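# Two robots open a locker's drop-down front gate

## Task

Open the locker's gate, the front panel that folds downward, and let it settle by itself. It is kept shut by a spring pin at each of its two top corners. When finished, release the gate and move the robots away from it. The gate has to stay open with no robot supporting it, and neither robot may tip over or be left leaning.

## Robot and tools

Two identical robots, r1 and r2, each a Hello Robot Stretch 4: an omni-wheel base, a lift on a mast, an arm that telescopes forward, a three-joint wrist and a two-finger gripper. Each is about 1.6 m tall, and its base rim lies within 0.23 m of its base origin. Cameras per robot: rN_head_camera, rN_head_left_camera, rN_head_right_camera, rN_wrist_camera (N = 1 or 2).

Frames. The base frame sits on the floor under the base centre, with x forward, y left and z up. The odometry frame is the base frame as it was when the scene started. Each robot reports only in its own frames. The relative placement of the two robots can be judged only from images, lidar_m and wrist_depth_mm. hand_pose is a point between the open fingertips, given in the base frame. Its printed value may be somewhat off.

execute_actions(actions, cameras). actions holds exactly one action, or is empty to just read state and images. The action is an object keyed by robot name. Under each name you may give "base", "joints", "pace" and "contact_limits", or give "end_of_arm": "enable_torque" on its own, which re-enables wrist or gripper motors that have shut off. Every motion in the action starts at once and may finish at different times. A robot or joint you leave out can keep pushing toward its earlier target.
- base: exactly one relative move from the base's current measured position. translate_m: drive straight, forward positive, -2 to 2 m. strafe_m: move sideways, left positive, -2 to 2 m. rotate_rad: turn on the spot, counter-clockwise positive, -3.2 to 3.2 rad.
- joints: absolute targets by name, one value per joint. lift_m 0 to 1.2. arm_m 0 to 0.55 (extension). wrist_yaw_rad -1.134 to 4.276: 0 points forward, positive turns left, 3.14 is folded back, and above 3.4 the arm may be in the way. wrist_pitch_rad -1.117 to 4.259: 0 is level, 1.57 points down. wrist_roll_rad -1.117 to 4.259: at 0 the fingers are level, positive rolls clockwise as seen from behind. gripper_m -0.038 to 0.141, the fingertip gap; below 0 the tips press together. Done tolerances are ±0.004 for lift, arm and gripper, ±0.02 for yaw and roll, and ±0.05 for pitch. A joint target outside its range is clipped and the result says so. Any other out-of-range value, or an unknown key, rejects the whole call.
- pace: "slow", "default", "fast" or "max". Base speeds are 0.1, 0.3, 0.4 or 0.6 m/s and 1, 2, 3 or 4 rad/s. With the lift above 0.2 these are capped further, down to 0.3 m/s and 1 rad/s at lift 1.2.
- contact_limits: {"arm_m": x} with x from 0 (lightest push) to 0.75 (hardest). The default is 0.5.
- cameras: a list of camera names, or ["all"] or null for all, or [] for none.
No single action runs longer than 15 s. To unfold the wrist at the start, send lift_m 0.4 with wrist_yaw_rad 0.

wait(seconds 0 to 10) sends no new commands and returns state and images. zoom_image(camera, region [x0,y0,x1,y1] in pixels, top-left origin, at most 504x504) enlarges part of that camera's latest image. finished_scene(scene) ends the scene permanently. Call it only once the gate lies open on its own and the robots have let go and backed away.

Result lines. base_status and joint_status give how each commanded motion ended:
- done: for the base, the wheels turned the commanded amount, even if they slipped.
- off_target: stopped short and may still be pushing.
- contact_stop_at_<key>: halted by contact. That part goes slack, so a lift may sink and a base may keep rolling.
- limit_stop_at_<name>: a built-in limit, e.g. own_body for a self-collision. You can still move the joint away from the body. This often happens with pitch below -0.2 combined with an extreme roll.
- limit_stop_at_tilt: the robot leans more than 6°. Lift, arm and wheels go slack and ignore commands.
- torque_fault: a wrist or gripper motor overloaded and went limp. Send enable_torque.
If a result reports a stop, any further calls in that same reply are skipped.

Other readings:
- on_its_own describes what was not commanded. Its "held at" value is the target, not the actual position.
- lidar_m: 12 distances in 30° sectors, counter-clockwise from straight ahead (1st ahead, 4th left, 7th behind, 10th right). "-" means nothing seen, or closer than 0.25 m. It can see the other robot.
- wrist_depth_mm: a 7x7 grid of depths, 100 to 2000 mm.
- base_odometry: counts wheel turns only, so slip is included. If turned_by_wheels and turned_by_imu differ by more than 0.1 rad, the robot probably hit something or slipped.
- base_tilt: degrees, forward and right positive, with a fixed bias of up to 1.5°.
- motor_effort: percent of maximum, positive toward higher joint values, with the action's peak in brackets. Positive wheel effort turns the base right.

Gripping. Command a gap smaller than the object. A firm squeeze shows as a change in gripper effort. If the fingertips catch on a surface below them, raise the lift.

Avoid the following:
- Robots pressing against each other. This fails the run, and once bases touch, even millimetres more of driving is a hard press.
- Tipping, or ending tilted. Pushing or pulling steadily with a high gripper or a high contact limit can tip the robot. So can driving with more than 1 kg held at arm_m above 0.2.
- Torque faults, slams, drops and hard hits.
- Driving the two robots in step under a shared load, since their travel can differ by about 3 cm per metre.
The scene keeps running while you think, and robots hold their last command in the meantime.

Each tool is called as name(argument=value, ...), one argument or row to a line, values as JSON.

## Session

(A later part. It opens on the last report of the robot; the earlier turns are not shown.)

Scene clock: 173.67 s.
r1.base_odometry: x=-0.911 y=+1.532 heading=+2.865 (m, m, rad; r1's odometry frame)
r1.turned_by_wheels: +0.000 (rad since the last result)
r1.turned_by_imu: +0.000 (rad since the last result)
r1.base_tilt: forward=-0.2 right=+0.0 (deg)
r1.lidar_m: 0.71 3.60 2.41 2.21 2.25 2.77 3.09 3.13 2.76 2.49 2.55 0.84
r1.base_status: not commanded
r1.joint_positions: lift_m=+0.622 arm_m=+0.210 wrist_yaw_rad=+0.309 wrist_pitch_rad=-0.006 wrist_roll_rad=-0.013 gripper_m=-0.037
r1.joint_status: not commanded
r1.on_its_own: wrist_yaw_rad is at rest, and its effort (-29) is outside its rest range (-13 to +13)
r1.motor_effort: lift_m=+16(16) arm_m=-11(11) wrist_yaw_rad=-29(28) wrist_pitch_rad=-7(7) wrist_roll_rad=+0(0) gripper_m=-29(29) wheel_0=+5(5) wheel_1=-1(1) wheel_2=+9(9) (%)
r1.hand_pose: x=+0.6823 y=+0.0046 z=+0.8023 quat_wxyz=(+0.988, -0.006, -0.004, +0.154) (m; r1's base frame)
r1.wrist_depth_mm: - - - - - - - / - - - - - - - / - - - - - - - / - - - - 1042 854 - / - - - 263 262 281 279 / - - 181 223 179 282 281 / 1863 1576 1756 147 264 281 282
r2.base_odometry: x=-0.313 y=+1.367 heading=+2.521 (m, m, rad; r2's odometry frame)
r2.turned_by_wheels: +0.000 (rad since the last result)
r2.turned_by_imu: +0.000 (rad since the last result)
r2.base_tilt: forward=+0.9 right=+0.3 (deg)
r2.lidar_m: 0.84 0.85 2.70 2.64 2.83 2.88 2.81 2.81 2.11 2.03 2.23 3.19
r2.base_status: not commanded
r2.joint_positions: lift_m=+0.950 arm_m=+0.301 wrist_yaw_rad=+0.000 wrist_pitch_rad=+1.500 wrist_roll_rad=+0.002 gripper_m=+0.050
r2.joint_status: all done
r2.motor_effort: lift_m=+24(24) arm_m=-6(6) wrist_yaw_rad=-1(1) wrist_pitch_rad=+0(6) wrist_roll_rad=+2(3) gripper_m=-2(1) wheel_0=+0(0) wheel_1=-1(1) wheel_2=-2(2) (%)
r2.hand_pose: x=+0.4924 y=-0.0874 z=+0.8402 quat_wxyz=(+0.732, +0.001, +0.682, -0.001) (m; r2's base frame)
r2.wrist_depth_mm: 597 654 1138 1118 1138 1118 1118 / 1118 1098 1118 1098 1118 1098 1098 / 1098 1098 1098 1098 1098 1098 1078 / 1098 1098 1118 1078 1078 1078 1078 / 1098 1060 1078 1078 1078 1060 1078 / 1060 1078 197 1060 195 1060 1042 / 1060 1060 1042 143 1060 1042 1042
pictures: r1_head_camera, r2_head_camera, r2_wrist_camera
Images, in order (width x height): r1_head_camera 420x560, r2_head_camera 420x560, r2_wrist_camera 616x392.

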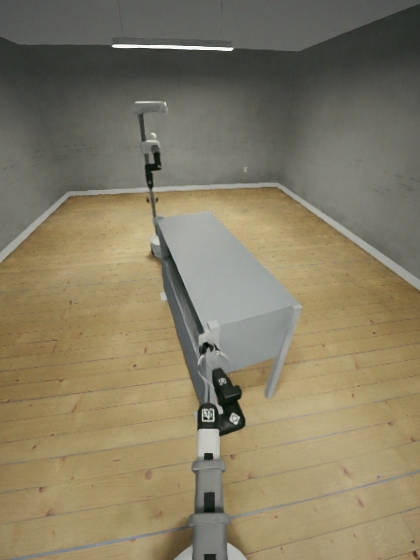

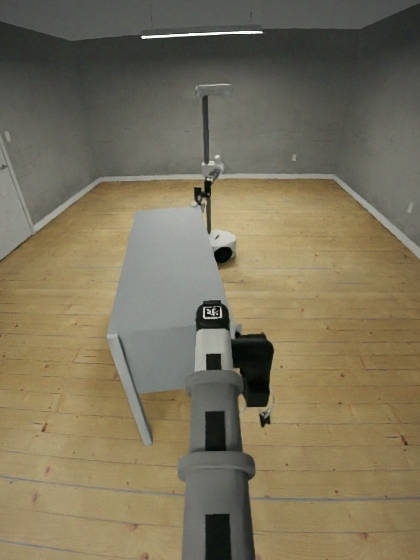

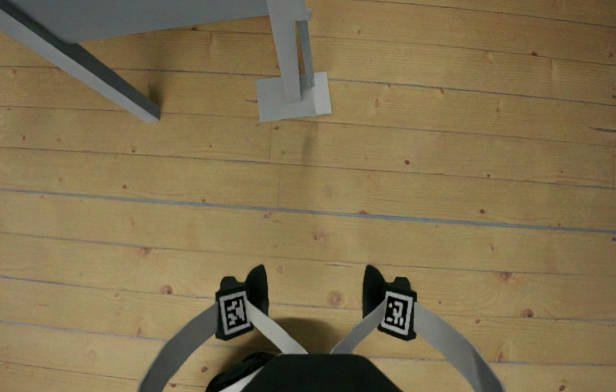

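execute_actions(
  actions=[
    {"r2":{"base":{"translate_m":0.2},"joints":{"arm_m":0.46,"lift_m":0.99}}},
  ],
  cameras=["r2_wrist_camera","r2_head_camera"],
)

Scene clock: 179.43 s.
r1.base_odometry: x=-0.911 y=+1.532 heading=+2.865 (m, m, rad; r1's odometry frame)
r1.turned_by_wheels: +0.000 (rad since the last result)
r1.turned_by_imu: +0.000 (rad since the last result)
r1.base_tilt: forward=-0.2 right=-0.2 (deg)
r1.lidar_m: 0.69 3.66 2.44 2.21 2.25 2.81 3.10 3.13 2.74 2.49 2.53 0.82
r1.base_status: not commanded
r1.joint_positions: lift_m=+0.622 arm_m=+0.210 wrist_yaw_rad=+0.309 wrist_pitch_rad=-0.006 wrist_roll_rad=-0.013 gripper_m=-0.037
r1.joint_status: not commanded
r1.on_its_own: wrist_yaw_rad is at rest, and its effort (-30) is outside its rest range (-13 to +13)
r1.motor_effort: lift_m=+16(16) arm_m=-11(11) wrist_yaw_rad=-30(29) wrist_pitch_rad=-7(7) wrist_roll_rad=-1(0) gripper_m=-29(29) wheel_0=+5(5) wheel_1=-1(1) wheel_2=+9(10) (%)
r1.hand_pose: x=+0.6823 y=+0.0046 z=+0.8023 quat_wxyz=(+0.988, -0.006, -0.004, +0.154) (m; r1's base frame)
r1.wrist_depth_mm: - - - - - - - / - - - - - - - / - - - - - - - / - - - - 1060 866 - / - - - 263 262 279 279 / - - 181 223 179 282 281 / 1808 1618 1708 147 264 282 281
r2.base_odometry: x=-0.476 y=+1.483 heading=+2.521 (m, m, rad; r2's odometry frame)
r2.turned_by_wheels: +0.000 (rad since the last result)
r2.turned_by_imu: +0.002 (rad since the last result)
r2.base_tilt: forward=+1.0 right=+0.3 (deg)
r2.lidar_m: 0.63 0.66 2.69 2.64 2.82 3.07 3.01 2.83 2.14 2.04 2.23 3.19
r2.base_status: done
r2.joint_positions: lift_m=+0.990 arm_m=+0.459 wrist_yaw_rad=+0.000 wrist_pitch_rad=+1.500 wrist_roll_rad=+0.002 gripper_m=+0.050
r2.joint_status: all done
r2.motor_effort: lift_m=+24(29) arm_m=+6(12) wrist_yaw_rad=-1(0) wrist_pitch_rad=+0(1) wrist_roll_rad=+2(2) gripper_m=-2(3) wheel_0=+2(9) wheel_1=+2(7) wheel_2=+0(13) (%)
r2.hand_pose: x=+0.6502 y=-0.0874 z=+0.8802 quat_wxyz=(+0.732, +0.001, +0.682, -0.001) (m; r2's base frame)
r2.wrist_depth_mm: 294 293 293 1138 1160 1160 1160 / 290 290 290 1138 1160 1138 1160 / 289 286 286 1138 1160 1138 1118 / 285 283 283 878 1118 1118 1118 / 283 1138 1118 1118 1118 1118 1098 / 1118 1098 198 1098 195 1098 1098 / 1098 1098 1098 143 1078 1098 1078
pictures: r2_head_camera, r2_wrist_camera
Images, in order (width x height): r2_head_camera 420x560, r2_wrist_camera 616x392.

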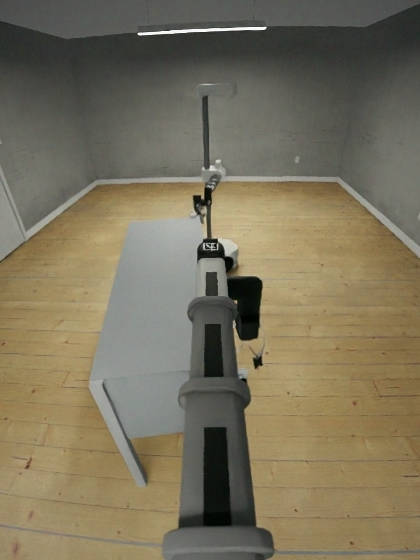

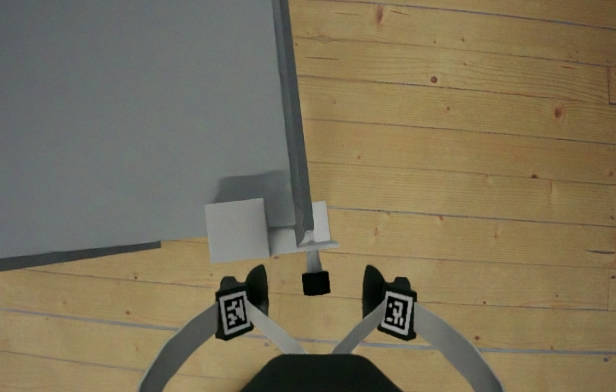

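execute_actions(
  actions=[
    {"r2":{"joints":{"arm_m":0.452,"lift_m":0.915,"gripper_m":0.035},"pace":"slow"}},
  ],
  cameras=["r2_wrist_camera"],
)

Scene clock: 187.73 s.
r1.base_odometry: x=-0.911 y=+1.532 heading=+2.865 (m, m, rad; r1's odometry frame)
r1.turned_by_wheels: +0.000 (rad since the last result)
r1.turned_by_imu: +0.000 (rad since the last result)
r1.base_tilt: forward=-0.3 right=+0.1 (deg)
r1.lidar_m: 0.70 3.63 2.39 2.19 2.23 2.80 3.07 3.14 2.76 2.50 2.52 0.85
r1.base_status: not commanded
r1.joint_positions: lift_m=+0.622 arm_m=+0.210 wrist_yaw_rad=+0.309 wrist_pitch_rad=-0.006 wrist_roll_rad=-0.013 gripper_m=-0.037
r1.joint_status: not commanded
r1.on_its_own: wrist_yaw_rad is at rest, and its effort (-29) is outside its rest range (-13 to +13)
r1.motor_effort: lift_m=+16(16) arm_m=-12(11) wrist_yaw_rad=-29(29) wrist_pitch_rad=-7(7) wrist_roll_rad=+0(1) gripper_m=-29(30) wheel_0=+5(5) wheel_1=-1(1) wheel_2=+9(9) (%)
r1.hand_pose: x=+0.6823 y=+0.0046 z=+0.8023 quat_wxyz=(+0.988, -0.006, -0.004, +0.154) (m; r1's base frame)
r1.wrist_depth_mm: - - - - - - - / - - - - - - - / - - - - - - - / - - - - 1060 866 - / - - - 262 262 281 279 / - - 181 223 179 281 279 / 1808 1618 1808 148 263 281 282
r2.base_odometry: x=-0.476 y=+1.483 heading=+2.521 (m, m, rad; r2's odometry frame)
r2.turned_by_wheels: +0.000 (rad since the last result)
r2.turned_by_imu: +0.001 (rad since the last result)
r2.base_tilt: forward=+1.0 right=+0.3 (deg)
r2.lidar_m: 0.64 0.65 2.68 2.64 2.81 3.08 3.02 2.79 2.13 2.05 2.22 3.19
r2.base_status: not commanded
r2.joint_positions: lift_m=+0.915 arm_m=+0.453 wrist_yaw_rad=+0.000 wrist_pitch_rad=+1.500 wrist_roll_rad=+0.002 gripper_m=+0.035
r2.joint_status: all done
r2.motor_effort: lift_m=+17(25) arm_m=-6(4) wrist_yaw_rad=-1(1) wrist_pitch_rad=-1(1) wrist_roll_rad=+1(1) gripper_m=-4(6) wheel_0=+2(2) wheel_1=+2(2) wheel_2=-1(0) (%)
r2.hand_pose: x=+0.6443 y=-0.0874 z=+0.8058 quat_wxyz=(+0.732, +0.001, +0.682, -0.001) (m; r2's base frame)
r2.wrist_depth_mm: 216 216 215 1078 1078 1078 1078 / 213 213 213 1060 1078 1078 1078 / 211 211 210 1060 1060 1042 1042 / 209 208 191 778 1042 1042 1042 / 603 1060 190 285 1042 1042 1042 / 1025 1025 198 1025 191 1008 1025 / 1025 1008 1025 140 991 1008 1025
pictures: r2_wrist_camera
Images, in order (width x height): r2_wrist_camera 616x392.

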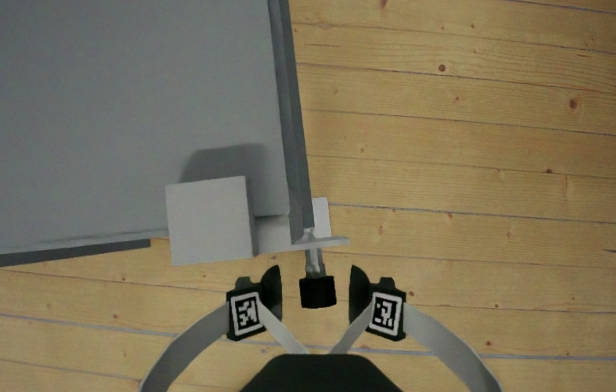

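execute_actions(
  actions=[
    {"r2":{"joints":{"arm_m":0.468,"lift_m":0.91},"pace":"slow"}},
  ],
  cameras=[],
)

execute_actions(
  actions=[
    {"r2":{"joints":{"gripper_m":-0.038}}},
  ],
  cameras=["r2_wrist_camera"],
)

execute_actions(
  actions=[
    {"r2":{"joints":{"arm_m":0.44},"pace":"slow"},"r1":{"joints":{"arm_m":0.2},"pace":"slow"}},
  ],
  cameras=["r2_wrist_camera","r1_wrist_camera","r1_head_camera"],
)

Scene clock: 193.97 s.
r1.base_odometry: x=-0.911 y=+1.532 heading=+2.865 (m, m, rad; r1's odometry frame)
r1.turned_by_wheels: +0.000 (rad since the last result)
r1.turned_by_imu: +0.000 (rad since the last result)
r1.base_tilt: forward=-0.2 right=-0.2 (deg)
r1.lidar_m: 0.71 3.63 2.42 2.23 2.23 2.80 3.08 3.13 2.76 2.50 2.57 0.83
r1.base_status: not commanded
r1.joint_positions: lift_m=+0.622 arm_m=+0.210 wrist_yaw_rad=+0.309 wrist_pitch_rad=-0.006 wrist_roll_rad=-0.013 gripper_m=-0.037
r1.joint_status: not commanded
r1.on_its_own: wrist_yaw_rad is at rest, and its effort (-29) is outside its rest range (-13 to +13)
r1.motor_effort: lift_m=+16(16) arm_m=-11(11) wrist_yaw_rad=-29(28) wrist_pitch_rad=-7(7) wrist_roll_rad=+0(0) gripper_m=-29(28) wheel_0=+5(5) wheel_1=-1(1) wheel_2=+9(9) (%)
r1.hand_pose: x=+0.6823 y=+0.0046 z=+0.8023 quat_wxyz=(+0.988, -0.006, -0.004, +0.154) (m; r1's base frame)
r1.wrist_depth_mm: - - - - - - - / - - - - - - - / - - - - - - - / - - - - 1025 854 - / - - - 263 262 281 281 / - - 180 223 179 281 281 / 1808 1661 1708 147 264 281 282
r2.base_odometry: x=-0.476 y=+1.483 heading=+2.521 (m, m, rad; r2's odometry frame)
r2.turned_by_wheels: +0.000 (rad since the last result)
r2.turned_by_imu: +0.001 (rad since the last result)
r2.base_tilt: forward=+1.0 right=+0.3 (deg)
r2.lidar_m: 0.63 0.67 2.65 2.63 2.80 3.07 3.01 2.80 2.12 2.05 2.22 3.20
r2.base_status: not commanded
r2.joint_positions: lift_m=+0.910 arm_m=+0.467 wrist_yaw_rad=-0.001 wrist_pitch_rad=+1.508 wrist_roll_rad=+0.002 gripper_m=+0.035
r2.joint_status: all done
r2.on_its_own: wrist_pitch_rad is at rest, and its effort (-24) is outside its rest range (-23 to +23)
r2.motor_effort: lift_m=+17(16) arm_m=+8(9) wrist_yaw_rad=+3(3) wrist_pitch_rad=-24(24) wrist_roll_rad=+2(2) gripper_m=-3(4) wheel_0=+2(2) wheel_1=+2(2) wheel_2=+0(1) (%)
r2.hand_pose: x=+0.6555 y=-0.0874 z=+0.8006 quat_wxyz=(+0.729, +0.001, +0.685, -0.001) (m; r2's base frame)
r2.wrist_depth_mm: 208 208 207 1078 1078 1060 1060 / 206 206 206 1060 1078 1060 1042 / 204 204 204 1042 1060 1060 1042 / 202 202 202 788 1042 1042 1025 / 202 201 183 267 1042 1042 1025 / 1025 1042 194 1025 192 1025 1025 / 1025 1008 1008 150 1025 1008 1008
pictures: none
No camera images: the call's "cameras" was empty. Leave "cameras" out to get every camera's image.

Scene clock: 195.40 s.
r1.base_odometry: x=-0.911 y=+1.532 heading=+2.865 (m, m, rad; r1's odometry frame)
r1.turned_by_wheels: +0.000 (rad since the last result)
r1.turned_by_imu: +0.000 (rad since the last result)
r1.base_tilt: forward=-0.3 right=-0.1 (deg)
r1.lidar_m: 0.69 3.64 2.43 2.21 2.24 2.81 3.10 3.13 2.75 2.51 2.53 0.85
r1.base_status: not commanded
r1.joint_positions: lift_m=+0.622 arm_m=+0.210 wrist_yaw_rad=+0.309 wrist_pitch_rad=-0.006 wrist_roll_rad=-0.013 gripper_m=-0.037
r1.joint_status: not commanded
r1.on_its_own: wrist_yaw_rad is at rest, and its effort (-31) is outside its rest range (-13 to +13)
r1.motor_effort: lift_m=+16(16) arm_m=-11(11) wrist_yaw_rad=-31(28) wrist_pitch_rad=-6(7) wrist_roll_rad=-1(1) gripper_m=-30(30) wheel_0=+5(5) wheel_1=-1(1) wheel_2=+10(9) (%)
r1.hand_pose: x=+0.6823 y=+0.0046 z=+0.8023 quat_wxyz=(+0.988, -0.006, -0.004, +0.154) (m; r1's base frame)
r1.wrist_depth_mm: - - - - - - - / - - - - - - - / - - - - - - - / - - - - 1060 854 - / - - - 263 263 279 281 / - - 181 223 179 281 281 / 1808 1618 1808 148 264 282 282
r2.base_odometry: x=-0.476 y=+1.483 heading=+2.521 (m, m, rad; r2's odometry frame)
r2.turned_by_wheels: +0.000 (rad since the last result)
r2.turned_by_imu: +0.000 (rad since the last result)
r2.base_tilt: forward=+0.9 right=+0.3 (deg)
r2.lidar_m: 0.64 0.65 2.70 2.62 2.81 3.08 3.02 2.80 2.12 2.04 2.21 3.21
r2.base_status: not commanded
r2.joint_positions: lift_m=+0.910 arm_m=+0.467 wrist_yaw_rad=+0.000 wrist_pitch_rad=+1.501 wrist_roll_rad=+0.002 gripper_m=-0.037
r2.joint_status: all done
r2.motor_effort: lift_m=+21(21) arm_m=+6(8) wrist_yaw_rad=+0(2) wrist_pitch_rad=-5(24) wrist_roll_rad=+2(3) gripper_m=-26(24) wheel_0=+2(3) wheel_1=+2(2) wheel_2=-1(1) (%)
r2.hand_pose: x=+0.6578 y=-0.0874 z=+0.8003 quat_wxyz=(+0.731, +0.001, +0.682, -0.001) (m; r2's base frame)
r2.wrist_depth_mm: 206 206 205 1078 1060 1060 1060 / 204 204 203 1060 1060 1078 1060 / 202 202 201 1060 1060 1042 1042 / 200 200 199 778 1025 1042 1060 / 198 198 180 226 1025 1025 1025 / 1025 1025 180 210 183 1008 1008 / 1008 1008 1025 1008 1025 148 1008
pictures: r2_wrist_camera
Images, in order (width x height): r2_wrist_camera 616x392.

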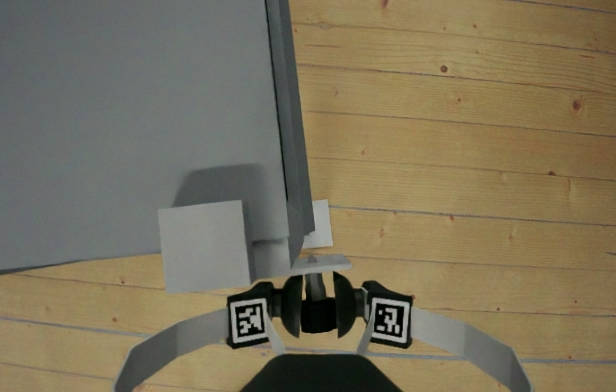

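Scene clock: 196.73 s.
r1.base_odometry: x=-0.911 y=+1.532 heading=+2.864 (m, m, rad; r1's odometry frame)
r1.turned_by_wheels: -0.001 (rad since the last result)
r1.turned_by_imu: -0.001 (rad since the last result)
r1.base_tilt: forward=-0.3 right=-0.1 (deg)
r1.lidar_m: 0.71 3.66 2.45 2.23 2.24 2.82 3.08 3.12 2.78 2.50 2.55 0.83
r1.base_status: not commanded
r1.joint_positions: lift_m=+0.622 arm_m=+0.201 wrist_yaw_rad=+0.300 wrist_pitch_rad=-0.006 wrist_roll_rad=-0.013 gripper_m=-0.037
r1.joint_status: all done
r1.motor_effort: lift_m=+16(16) arm_m=-7(12) wrist_yaw_rad=-1(28) wrist_pitch_rad=-8(8) wrist_roll_rad=-1(1) gripper_m=-19(31) wheel_0=+0(5) wheel_1=-1(2) wheel_2=-1(10) (%)
r1.hand_pose: x=+0.6736 y=+0.0018 z=+0.8022 quat_wxyz=(+0.989, -0.006, -0.004, +0.150) (m; r1's base frame)
r1.wrist_depth_mm: - - - - - - - / - - - - - - - / - - - - - - - / - - - - 976 809 - / - - - 274 274 293 296 / - - - 197 180 294 296 / 1808 1808 1661 276 296 294 296
r2.base_odometry: x=-0.476 y=+1.483 heading=+2.521 (m, m, rad; r2's odometry frame)
r2.turned_by_wheels: +0.000 (rad since the last result)
r2.turned_by_imu: +0.001 (rad since the last result)
r2.base_tilt: forward=+0.9 right=+0.3 (deg)
r2.lidar_m: 0.64 0.64 2.69 2.62 2.80 3.10 3.01 2.81 2.14 2.03 2.24 3.20
r2.base_status: not commanded
r2.joint_positions: lift_m=+0.910 arm_m=+0.441 wrist_yaw_rad=+0.003 wrist_pitch_rad=+1.490 wrist_roll_rad=+0.002 gripper_m=-0.038
r2.joint_status: all done
r2.on_its_own: wrist_pitch_rad is at rest, and its effort (+28) is outside its rest range (-23 to +23)
r2.motor_effort: lift_m=+17(21) arm_m=-8(9) wrist_yaw_rad=-9(11) wrist_pitch_rad=+28(40) wrist_roll_rad=+3(3) gripper_m=-15(26) wheel_0=+1(2) wheel_1=+1(2) wheel_2=+2(2) (%)
r2.hand_pose: x=+0.6357 y=-0.0874 z=+0.8009 quat_wxyz=(+0.735, +0.000, +0.678, +0.001) (m; r2's base frame)
r2.wrist_depth_mm: 219 217 218 1078 1098 1098 1098 / 216 214 214 1060 1078 1078 1060 / 212 212 212 1042 1060 1078 1060 / 208 209 191 778 1042 1060 1042 / 634 1025 1042 1042 1042 1025 1042 / 1025 1025 181 204 183 1008 1025 / 1008 1008 1008 143 1025 149 1008
pictures: r1_head_camera, r1_wrist_camera, r2_wrist_camera
Images, in order (width x height): r1_head_camera 420x560, r1_wrist_camera 616x392, r2_wrist_camera 616x392.

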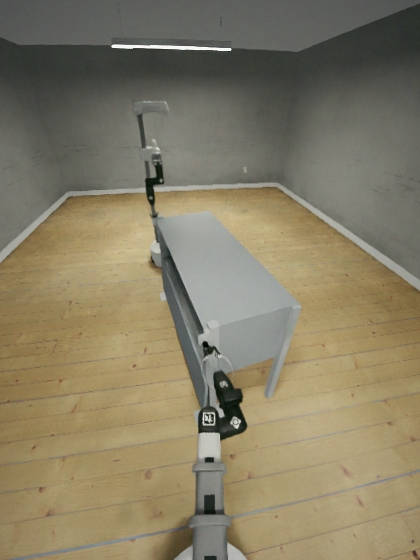

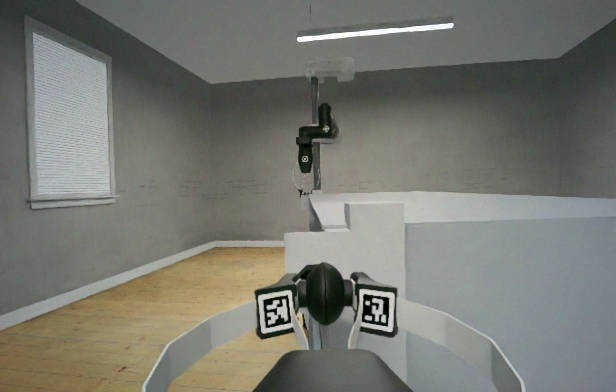

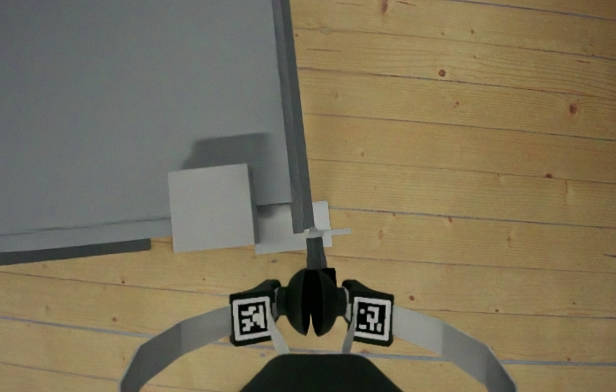

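execute_actions(
  actions=[
    {"r2":{"joints":{"gripper_m":0.04,"lift_m":0.97}},"r1":{"joints":{"gripper_m":0.04,"arm_m":0.05,"lift_m":0.95}}},
  ],
  cameras=[],
)

execute_actions(
  actions=[
    {"r2":{"joints":{"wrist_roll_rad":1.57,"arm_m":0.45}},"r1":{"base":{"rotate_rad":0.3},"joints":{"wrist_yaw_rad":0,"wrist_pitch_rad":1.5,"wrist_roll_rad":1.57}}},
  ],
  cameras=["r2_wrist_camera","r2_head_camera","r1_wrist_camera","r1_head_camera"],
)

Scene clock: 216.60 s.
r1.base_odometry: x=-0.911 y=+1.532 heading=+2.864 (m, m, rad; r1's odometry frame)
r1.turned_by_wheels: +0.000 (rad since the last result)
r1.turned_by_imu: +0.000 (rad since the last result)
r1.base_tilt: forward=-0.2 right=+0.0 (deg)
r1.lidar_m: 0.69 3.64 2.43 2.22 2.26 2.79 3.10 3.12 2.79 2.50 2.54 0.82
r1.base_status: not commanded
r1.joint_positions: lift_m=+0.950 arm_m=+0.051 wrist_yaw_rad=+0.300 wrist_pitch_rad=-0.006 wrist_roll_rad=-0.013 gripper_m=+0.040
r1.joint_status: all done
r1.motor_effort: lift_m=+23(26) arm_m=-7(7) wrist_yaw_rad=-3(2) wrist_pitch_rad=-8(8) wrist_roll_rad=-1(0) gripper_m=-4(19) wheel_0=+0(1) wheel_1=-1(1) wheel_2=-1(2) (%)
r1.hand_pose: x=+0.5236 y=+0.0017 z=+1.1296 quat_wxyz=(+0.989, -0.006, -0.004, +0.149) (m; r1's base frame)
r1.wrist_depth_mm: - - - - - - - / - - - - - - - / - - - - - - - / - - - - - - - / - - - - - - - / - - - 1308 195 1160 - / - - - 137 723 668 750
r2.base_odometry: x=-0.476 y=+1.483 heading=+2.521 (m, m, rad; r2's odometry frame)
r2.turned_by_wheels: +0.000 (rad since the last result)
r2.turned_by_imu: +0.001 (rad since the last result)
r2.base_tilt: forward=+1.0 right=+0.3 (deg)
r2.lidar_m: 0.63 0.67 2.67 2.64 2.80 3.06 3.00 2.82 2.14 2.05 2.22 3.20
r2.base_status: not commanded
r2.joint_positions: lift_m=+0.970 arm_m=+0.441 wrist_yaw_rad=+0.001 wrist_pitch_rad=+1.500 wrist_roll_rad=+0.002 gripper_m=+0.040
r2.joint_status: all done
r2.motor_effort: lift_m=+24(27) arm_m=-6(8) wrist_yaw_rad=-2(9) wrist_pitch_rad=+0(27) wrist_roll_rad=+3(2) gripper_m=-4(16) wheel_0=+1(1) wheel_1=+1(2) wheel_2=+2(2) (%)
r2.hand_pose: x=+0.6325 y=-0.0874 z=+0.8602 quat_wxyz=(+0.732, +0.000, +0.682, +0.000) (m; r2's base frame)
r2.wrist_depth_mm: 272 272 272 1138 1160 1138 1138 / 270 270 268 1118 1138 1118 1118 / 267 267 266 1118 1138 1098 1118 / 265 264 246 809 1118 1098 1118 / 723 1098 1078 1078 1098 1098 1078 / 1098 1098 199 1078 194 1078 1078 / 1078 1078 1060 140 1060 1060 1098
pictures: none
No camera images: the call's "cameras" was empty. Leave "cameras" out to get every camera's image.

Scene clock: 218.10 s.
r1.base_odometry: x=-0.911 y=+1.532 heading=-3.120 (m, m, rad; r1's odometry frame)
r1.turned_by_wheels: +0.300 (rad since the last result)
r1.turned_by_imu: +0.295 (rad since the last result)
r1.base_tilt: forward=-0.3 right=-0.2 (deg)
r1.lidar_m: 0.72 2.78 2.23 2.19 2.41 3.14 3.11 3.15 2.52 2.49 2.77 0.69
r1.base_status: done
r1.joint_positions: lift_m=+0.950 arm_m=+0.051 wrist_yaw_rad=+0.000 wrist_pitch_rad=+1.500 wrist_roll_rad=+1.570 gripper_m=+0.040
r1.joint_status: all done
r1.motor_effort: lift_m=+23(23) arm_m=-7(7) wrist_yaw_rad=+0(9) wrist_pitch_rad=+0(7) wrist_roll_rad=-1(4) gripper_m=-4(2) wheel_0=-1(3) wheel_1=+0(6) wheel_2=+0(6) (%)
r1.hand_pose: x=+0.2426 y=-0.0874 z=+0.8402 quat_wxyz=(+0.518, +0.517, +0.482, -0.482) (m; r1's base frame)
r1.wrist_depth_mm: 640 1098 1078 1042 1025 1008 1008 / 621 1098 1078 1060 1042 1025 991 / 603 1098 1098 1060 1042 1025 991 / 1118 1098 1098 1060 842 820 559 / 1138 1118 1098 1078 842 809 991 / 1138 1118 1078 1078 195 820 991 / 1182 1118 1098 137 1042 1008 1008
r2.base_odometry: x=-0.476 y=+1.483 heading=+2.521 (m, m, rad; r2's odometry frame)
r2.turned_by_wheels: +0.000 (rad since the last result)
r2.turned_by_imu: +0.000 (rad since the last result)
r2.base_tilt: forward=+1.0 right=+0.3 (deg)
r2.lidar_m: 0.63 0.66 2.68 2.65 2.83 3.09 3.00 2.80 2.13 2.04 2.21 3.20
r2.base_status: not commanded
r2.joint_positions: lift_m=+0.970 arm_m=+0.449 wrist_yaw_rad=+0.000 wrist_pitch_rad=+1.500 wrist_roll_rad=+1.569 gripper_m=+0.040
r2.joint_status: all done
r2.motor_effort: lift_m=+24(24) arm_m=+6(9) wrist_yaw_rad=-2(3) wrist_pitch_rad=-2(0) wrist_roll_rad=+3(9) gripper_m=-4(3) wheel_0=+1(2) wheel_1=+1(1) wheel_2=+2(3) (%)
r2.hand_pose: x=+0.6403 y=-0.0874 z=+0.8602 quat_wxyz=(+0.518, +0.517, +0.482, -0.482) (m; r2's base frame)
r2.wrist_depth_mm: 1160 1138 1118 1098 1098 1060 1060 / 1160 1138 1118 1098 1078 1078 1060 / 1160 1138 1118 1098 1098 1060 1060 / 1160 1138 1118 1098 1098 1078 866 / 866 741 647 683 1078 1060 842 / 654 647 200 1098 193 1060 842 / 272 267 244 140 1098 1060 1060
pictures: r1_head_camera, r1_wrist_camera, r2_head_camera, r2_wrist_camera
Images, in order (width x height): r1_head_camera 420x560, r1_wrist_camera 616x392, r2_head_camera 420x560, r2_wrist_camera 616x392.

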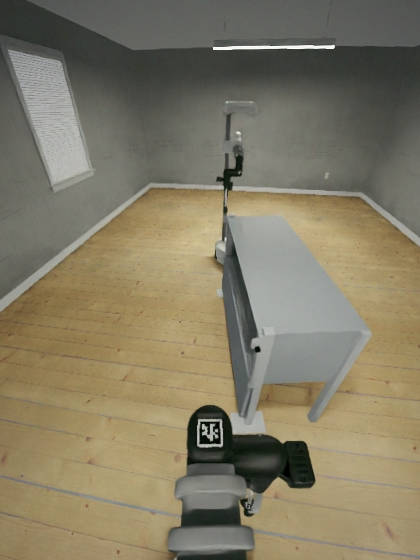

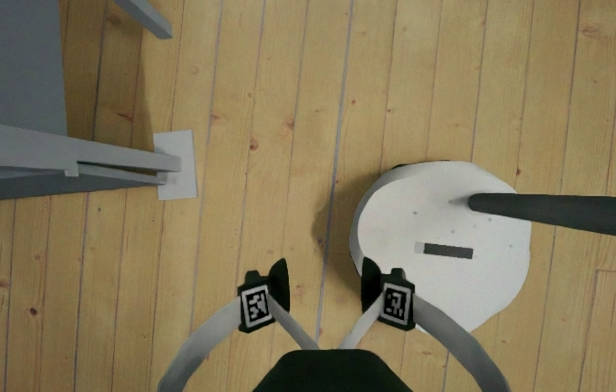

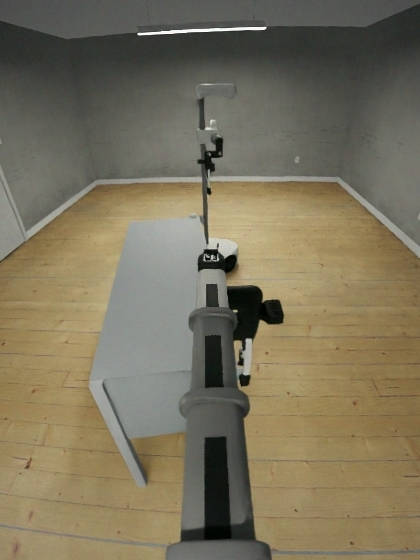

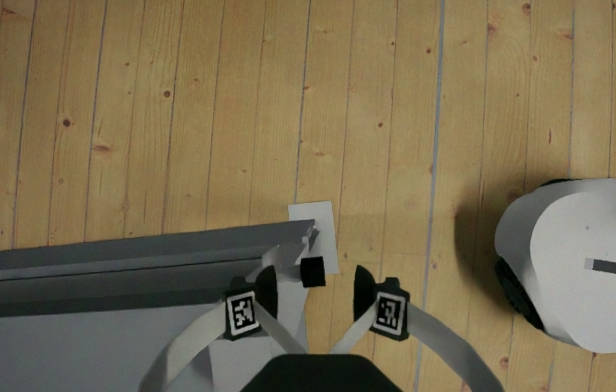

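execute_actions(
  actions=[
    {"r2":{"joints":{"lift_m":0.932},"pace":"slow"},"r1":{"base":{"translate_m":0.25},"joints":{"lift_m":0.99,"arm_m":0.4}}},
  ],
  cameras=["r2_wrist_camera","r1_wrist_camera"],
)

Scene clock: 225.20 s.
r1.base_odometry: x=-1.161 y=+1.527 heading=-3.119 (m, m, rad; r1's odometry frame)
r1.turned_by_wheels: +0.000 (rad since the last result)
r1.turned_by_imu: +0.000 (rad since the last result)
r1.base_tilt: forward=-0.1 right=-0.1 (deg)
r1.lidar_m: 0.70 2.69 2.19 2.16 2.39 3.39 3.37 3.18 2.55 2.53 0.65 0.44
r1.base_status: done
r1.joint_positions: lift_m=+0.990 arm_m=+0.399 wrist_yaw_rad=+0.000 wrist_pitch_rad=+1.500 wrist_roll_rad=+1.570 gripper_m=+0.040
r1.joint_status: all done
r1.motor_effort: lift_m=+23(26) arm_m=+7(11) wrist_yaw_rad=-3(2) wrist_pitch_rad=-1(0) wrist_roll_rad=+0(0) gripper_m=-4(2) wheel_0=+0(7) wheel_1=+0(4) wheel_2=+0(10) (%)
r1.hand_pose: x=+0.5901 y=-0.0874 z=+0.8802 quat_wxyz=(+0.518, +0.517, +0.482, -0.482) (m; r1's base frame)
r1.wrist_depth_mm: 293 286 279 274 268 247 1042 / 294 289 281 274 270 265 1042 / 296 291 647 634 627 1042 1025 / 891 1138 1118 1098 1078 1042 842 / 1182 1160 1118 1098 1078 960 831 / 1182 1160 1118 1118 193 1078 842 / 1205 1160 1118 137 1078 1060 1042
r2.base_odometry: x=-0.476 y=+1.483 heading=+2.521 (m, m, rad; r2's odometry frame)
r2.turned_by_wheels: +0.000 (rad since the last result)
r2.turned_by_imu: +0.002 (rad since the last result)
r2.base_tilt: forward=+0.9 right=+0.3 (deg)
r2.lidar_m: 0.62 0.68 2.69 2.64 2.81 3.08 3.02 2.80 2.14 2.05 2.19 3.19
r2.base_status: not commanded
r2.joint_positions: lift_m=+0.933 arm_m=+0.449 wrist_yaw_rad=+0.000 wrist_pitch_rad=+1.501 wrist_roll_rad=+1.570 gripper_m=+0.040
r2.joint_status: all done
r2.motor_effort: lift_m=+10(25) arm_m=+6(6) wrist_yaw_rad=+0(2) wrist_pitch_rad=-2(5) wrist_roll_rad=+3(4) gripper_m=-2(3) wheel_0=+1(2) wheel_1=+1(1) wheel_2=+2(3) (%)
r2.hand_pose: x=+0.6400 y=-0.0874 z=+0.8233 quat_wxyz=(+0.517, +0.517, +0.482, -0.482) (m; r2's base frame)
r2.wrist_depth_mm: 1138 1118 1078 1078 1042 1042 1025 / 1138 1118 1098 1060 1042 1060 1025 / 1138 1098 1078 1078 1042 1042 1008 / 1098 1098 1098 1078 1060 1042 854 / 891 741 615 788 1042 1008 798 / 621 615 195 368 193 1042 809 / 236 232 211 144 1042 1025 1008
pictures: r1_wrist_camera, r2_wrist_camera
Images, in order (width x height): r1_wrist_camera 616x392, r2_wrist_camera 616x392.

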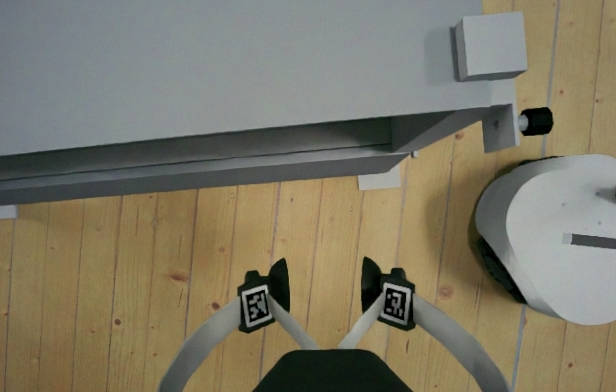

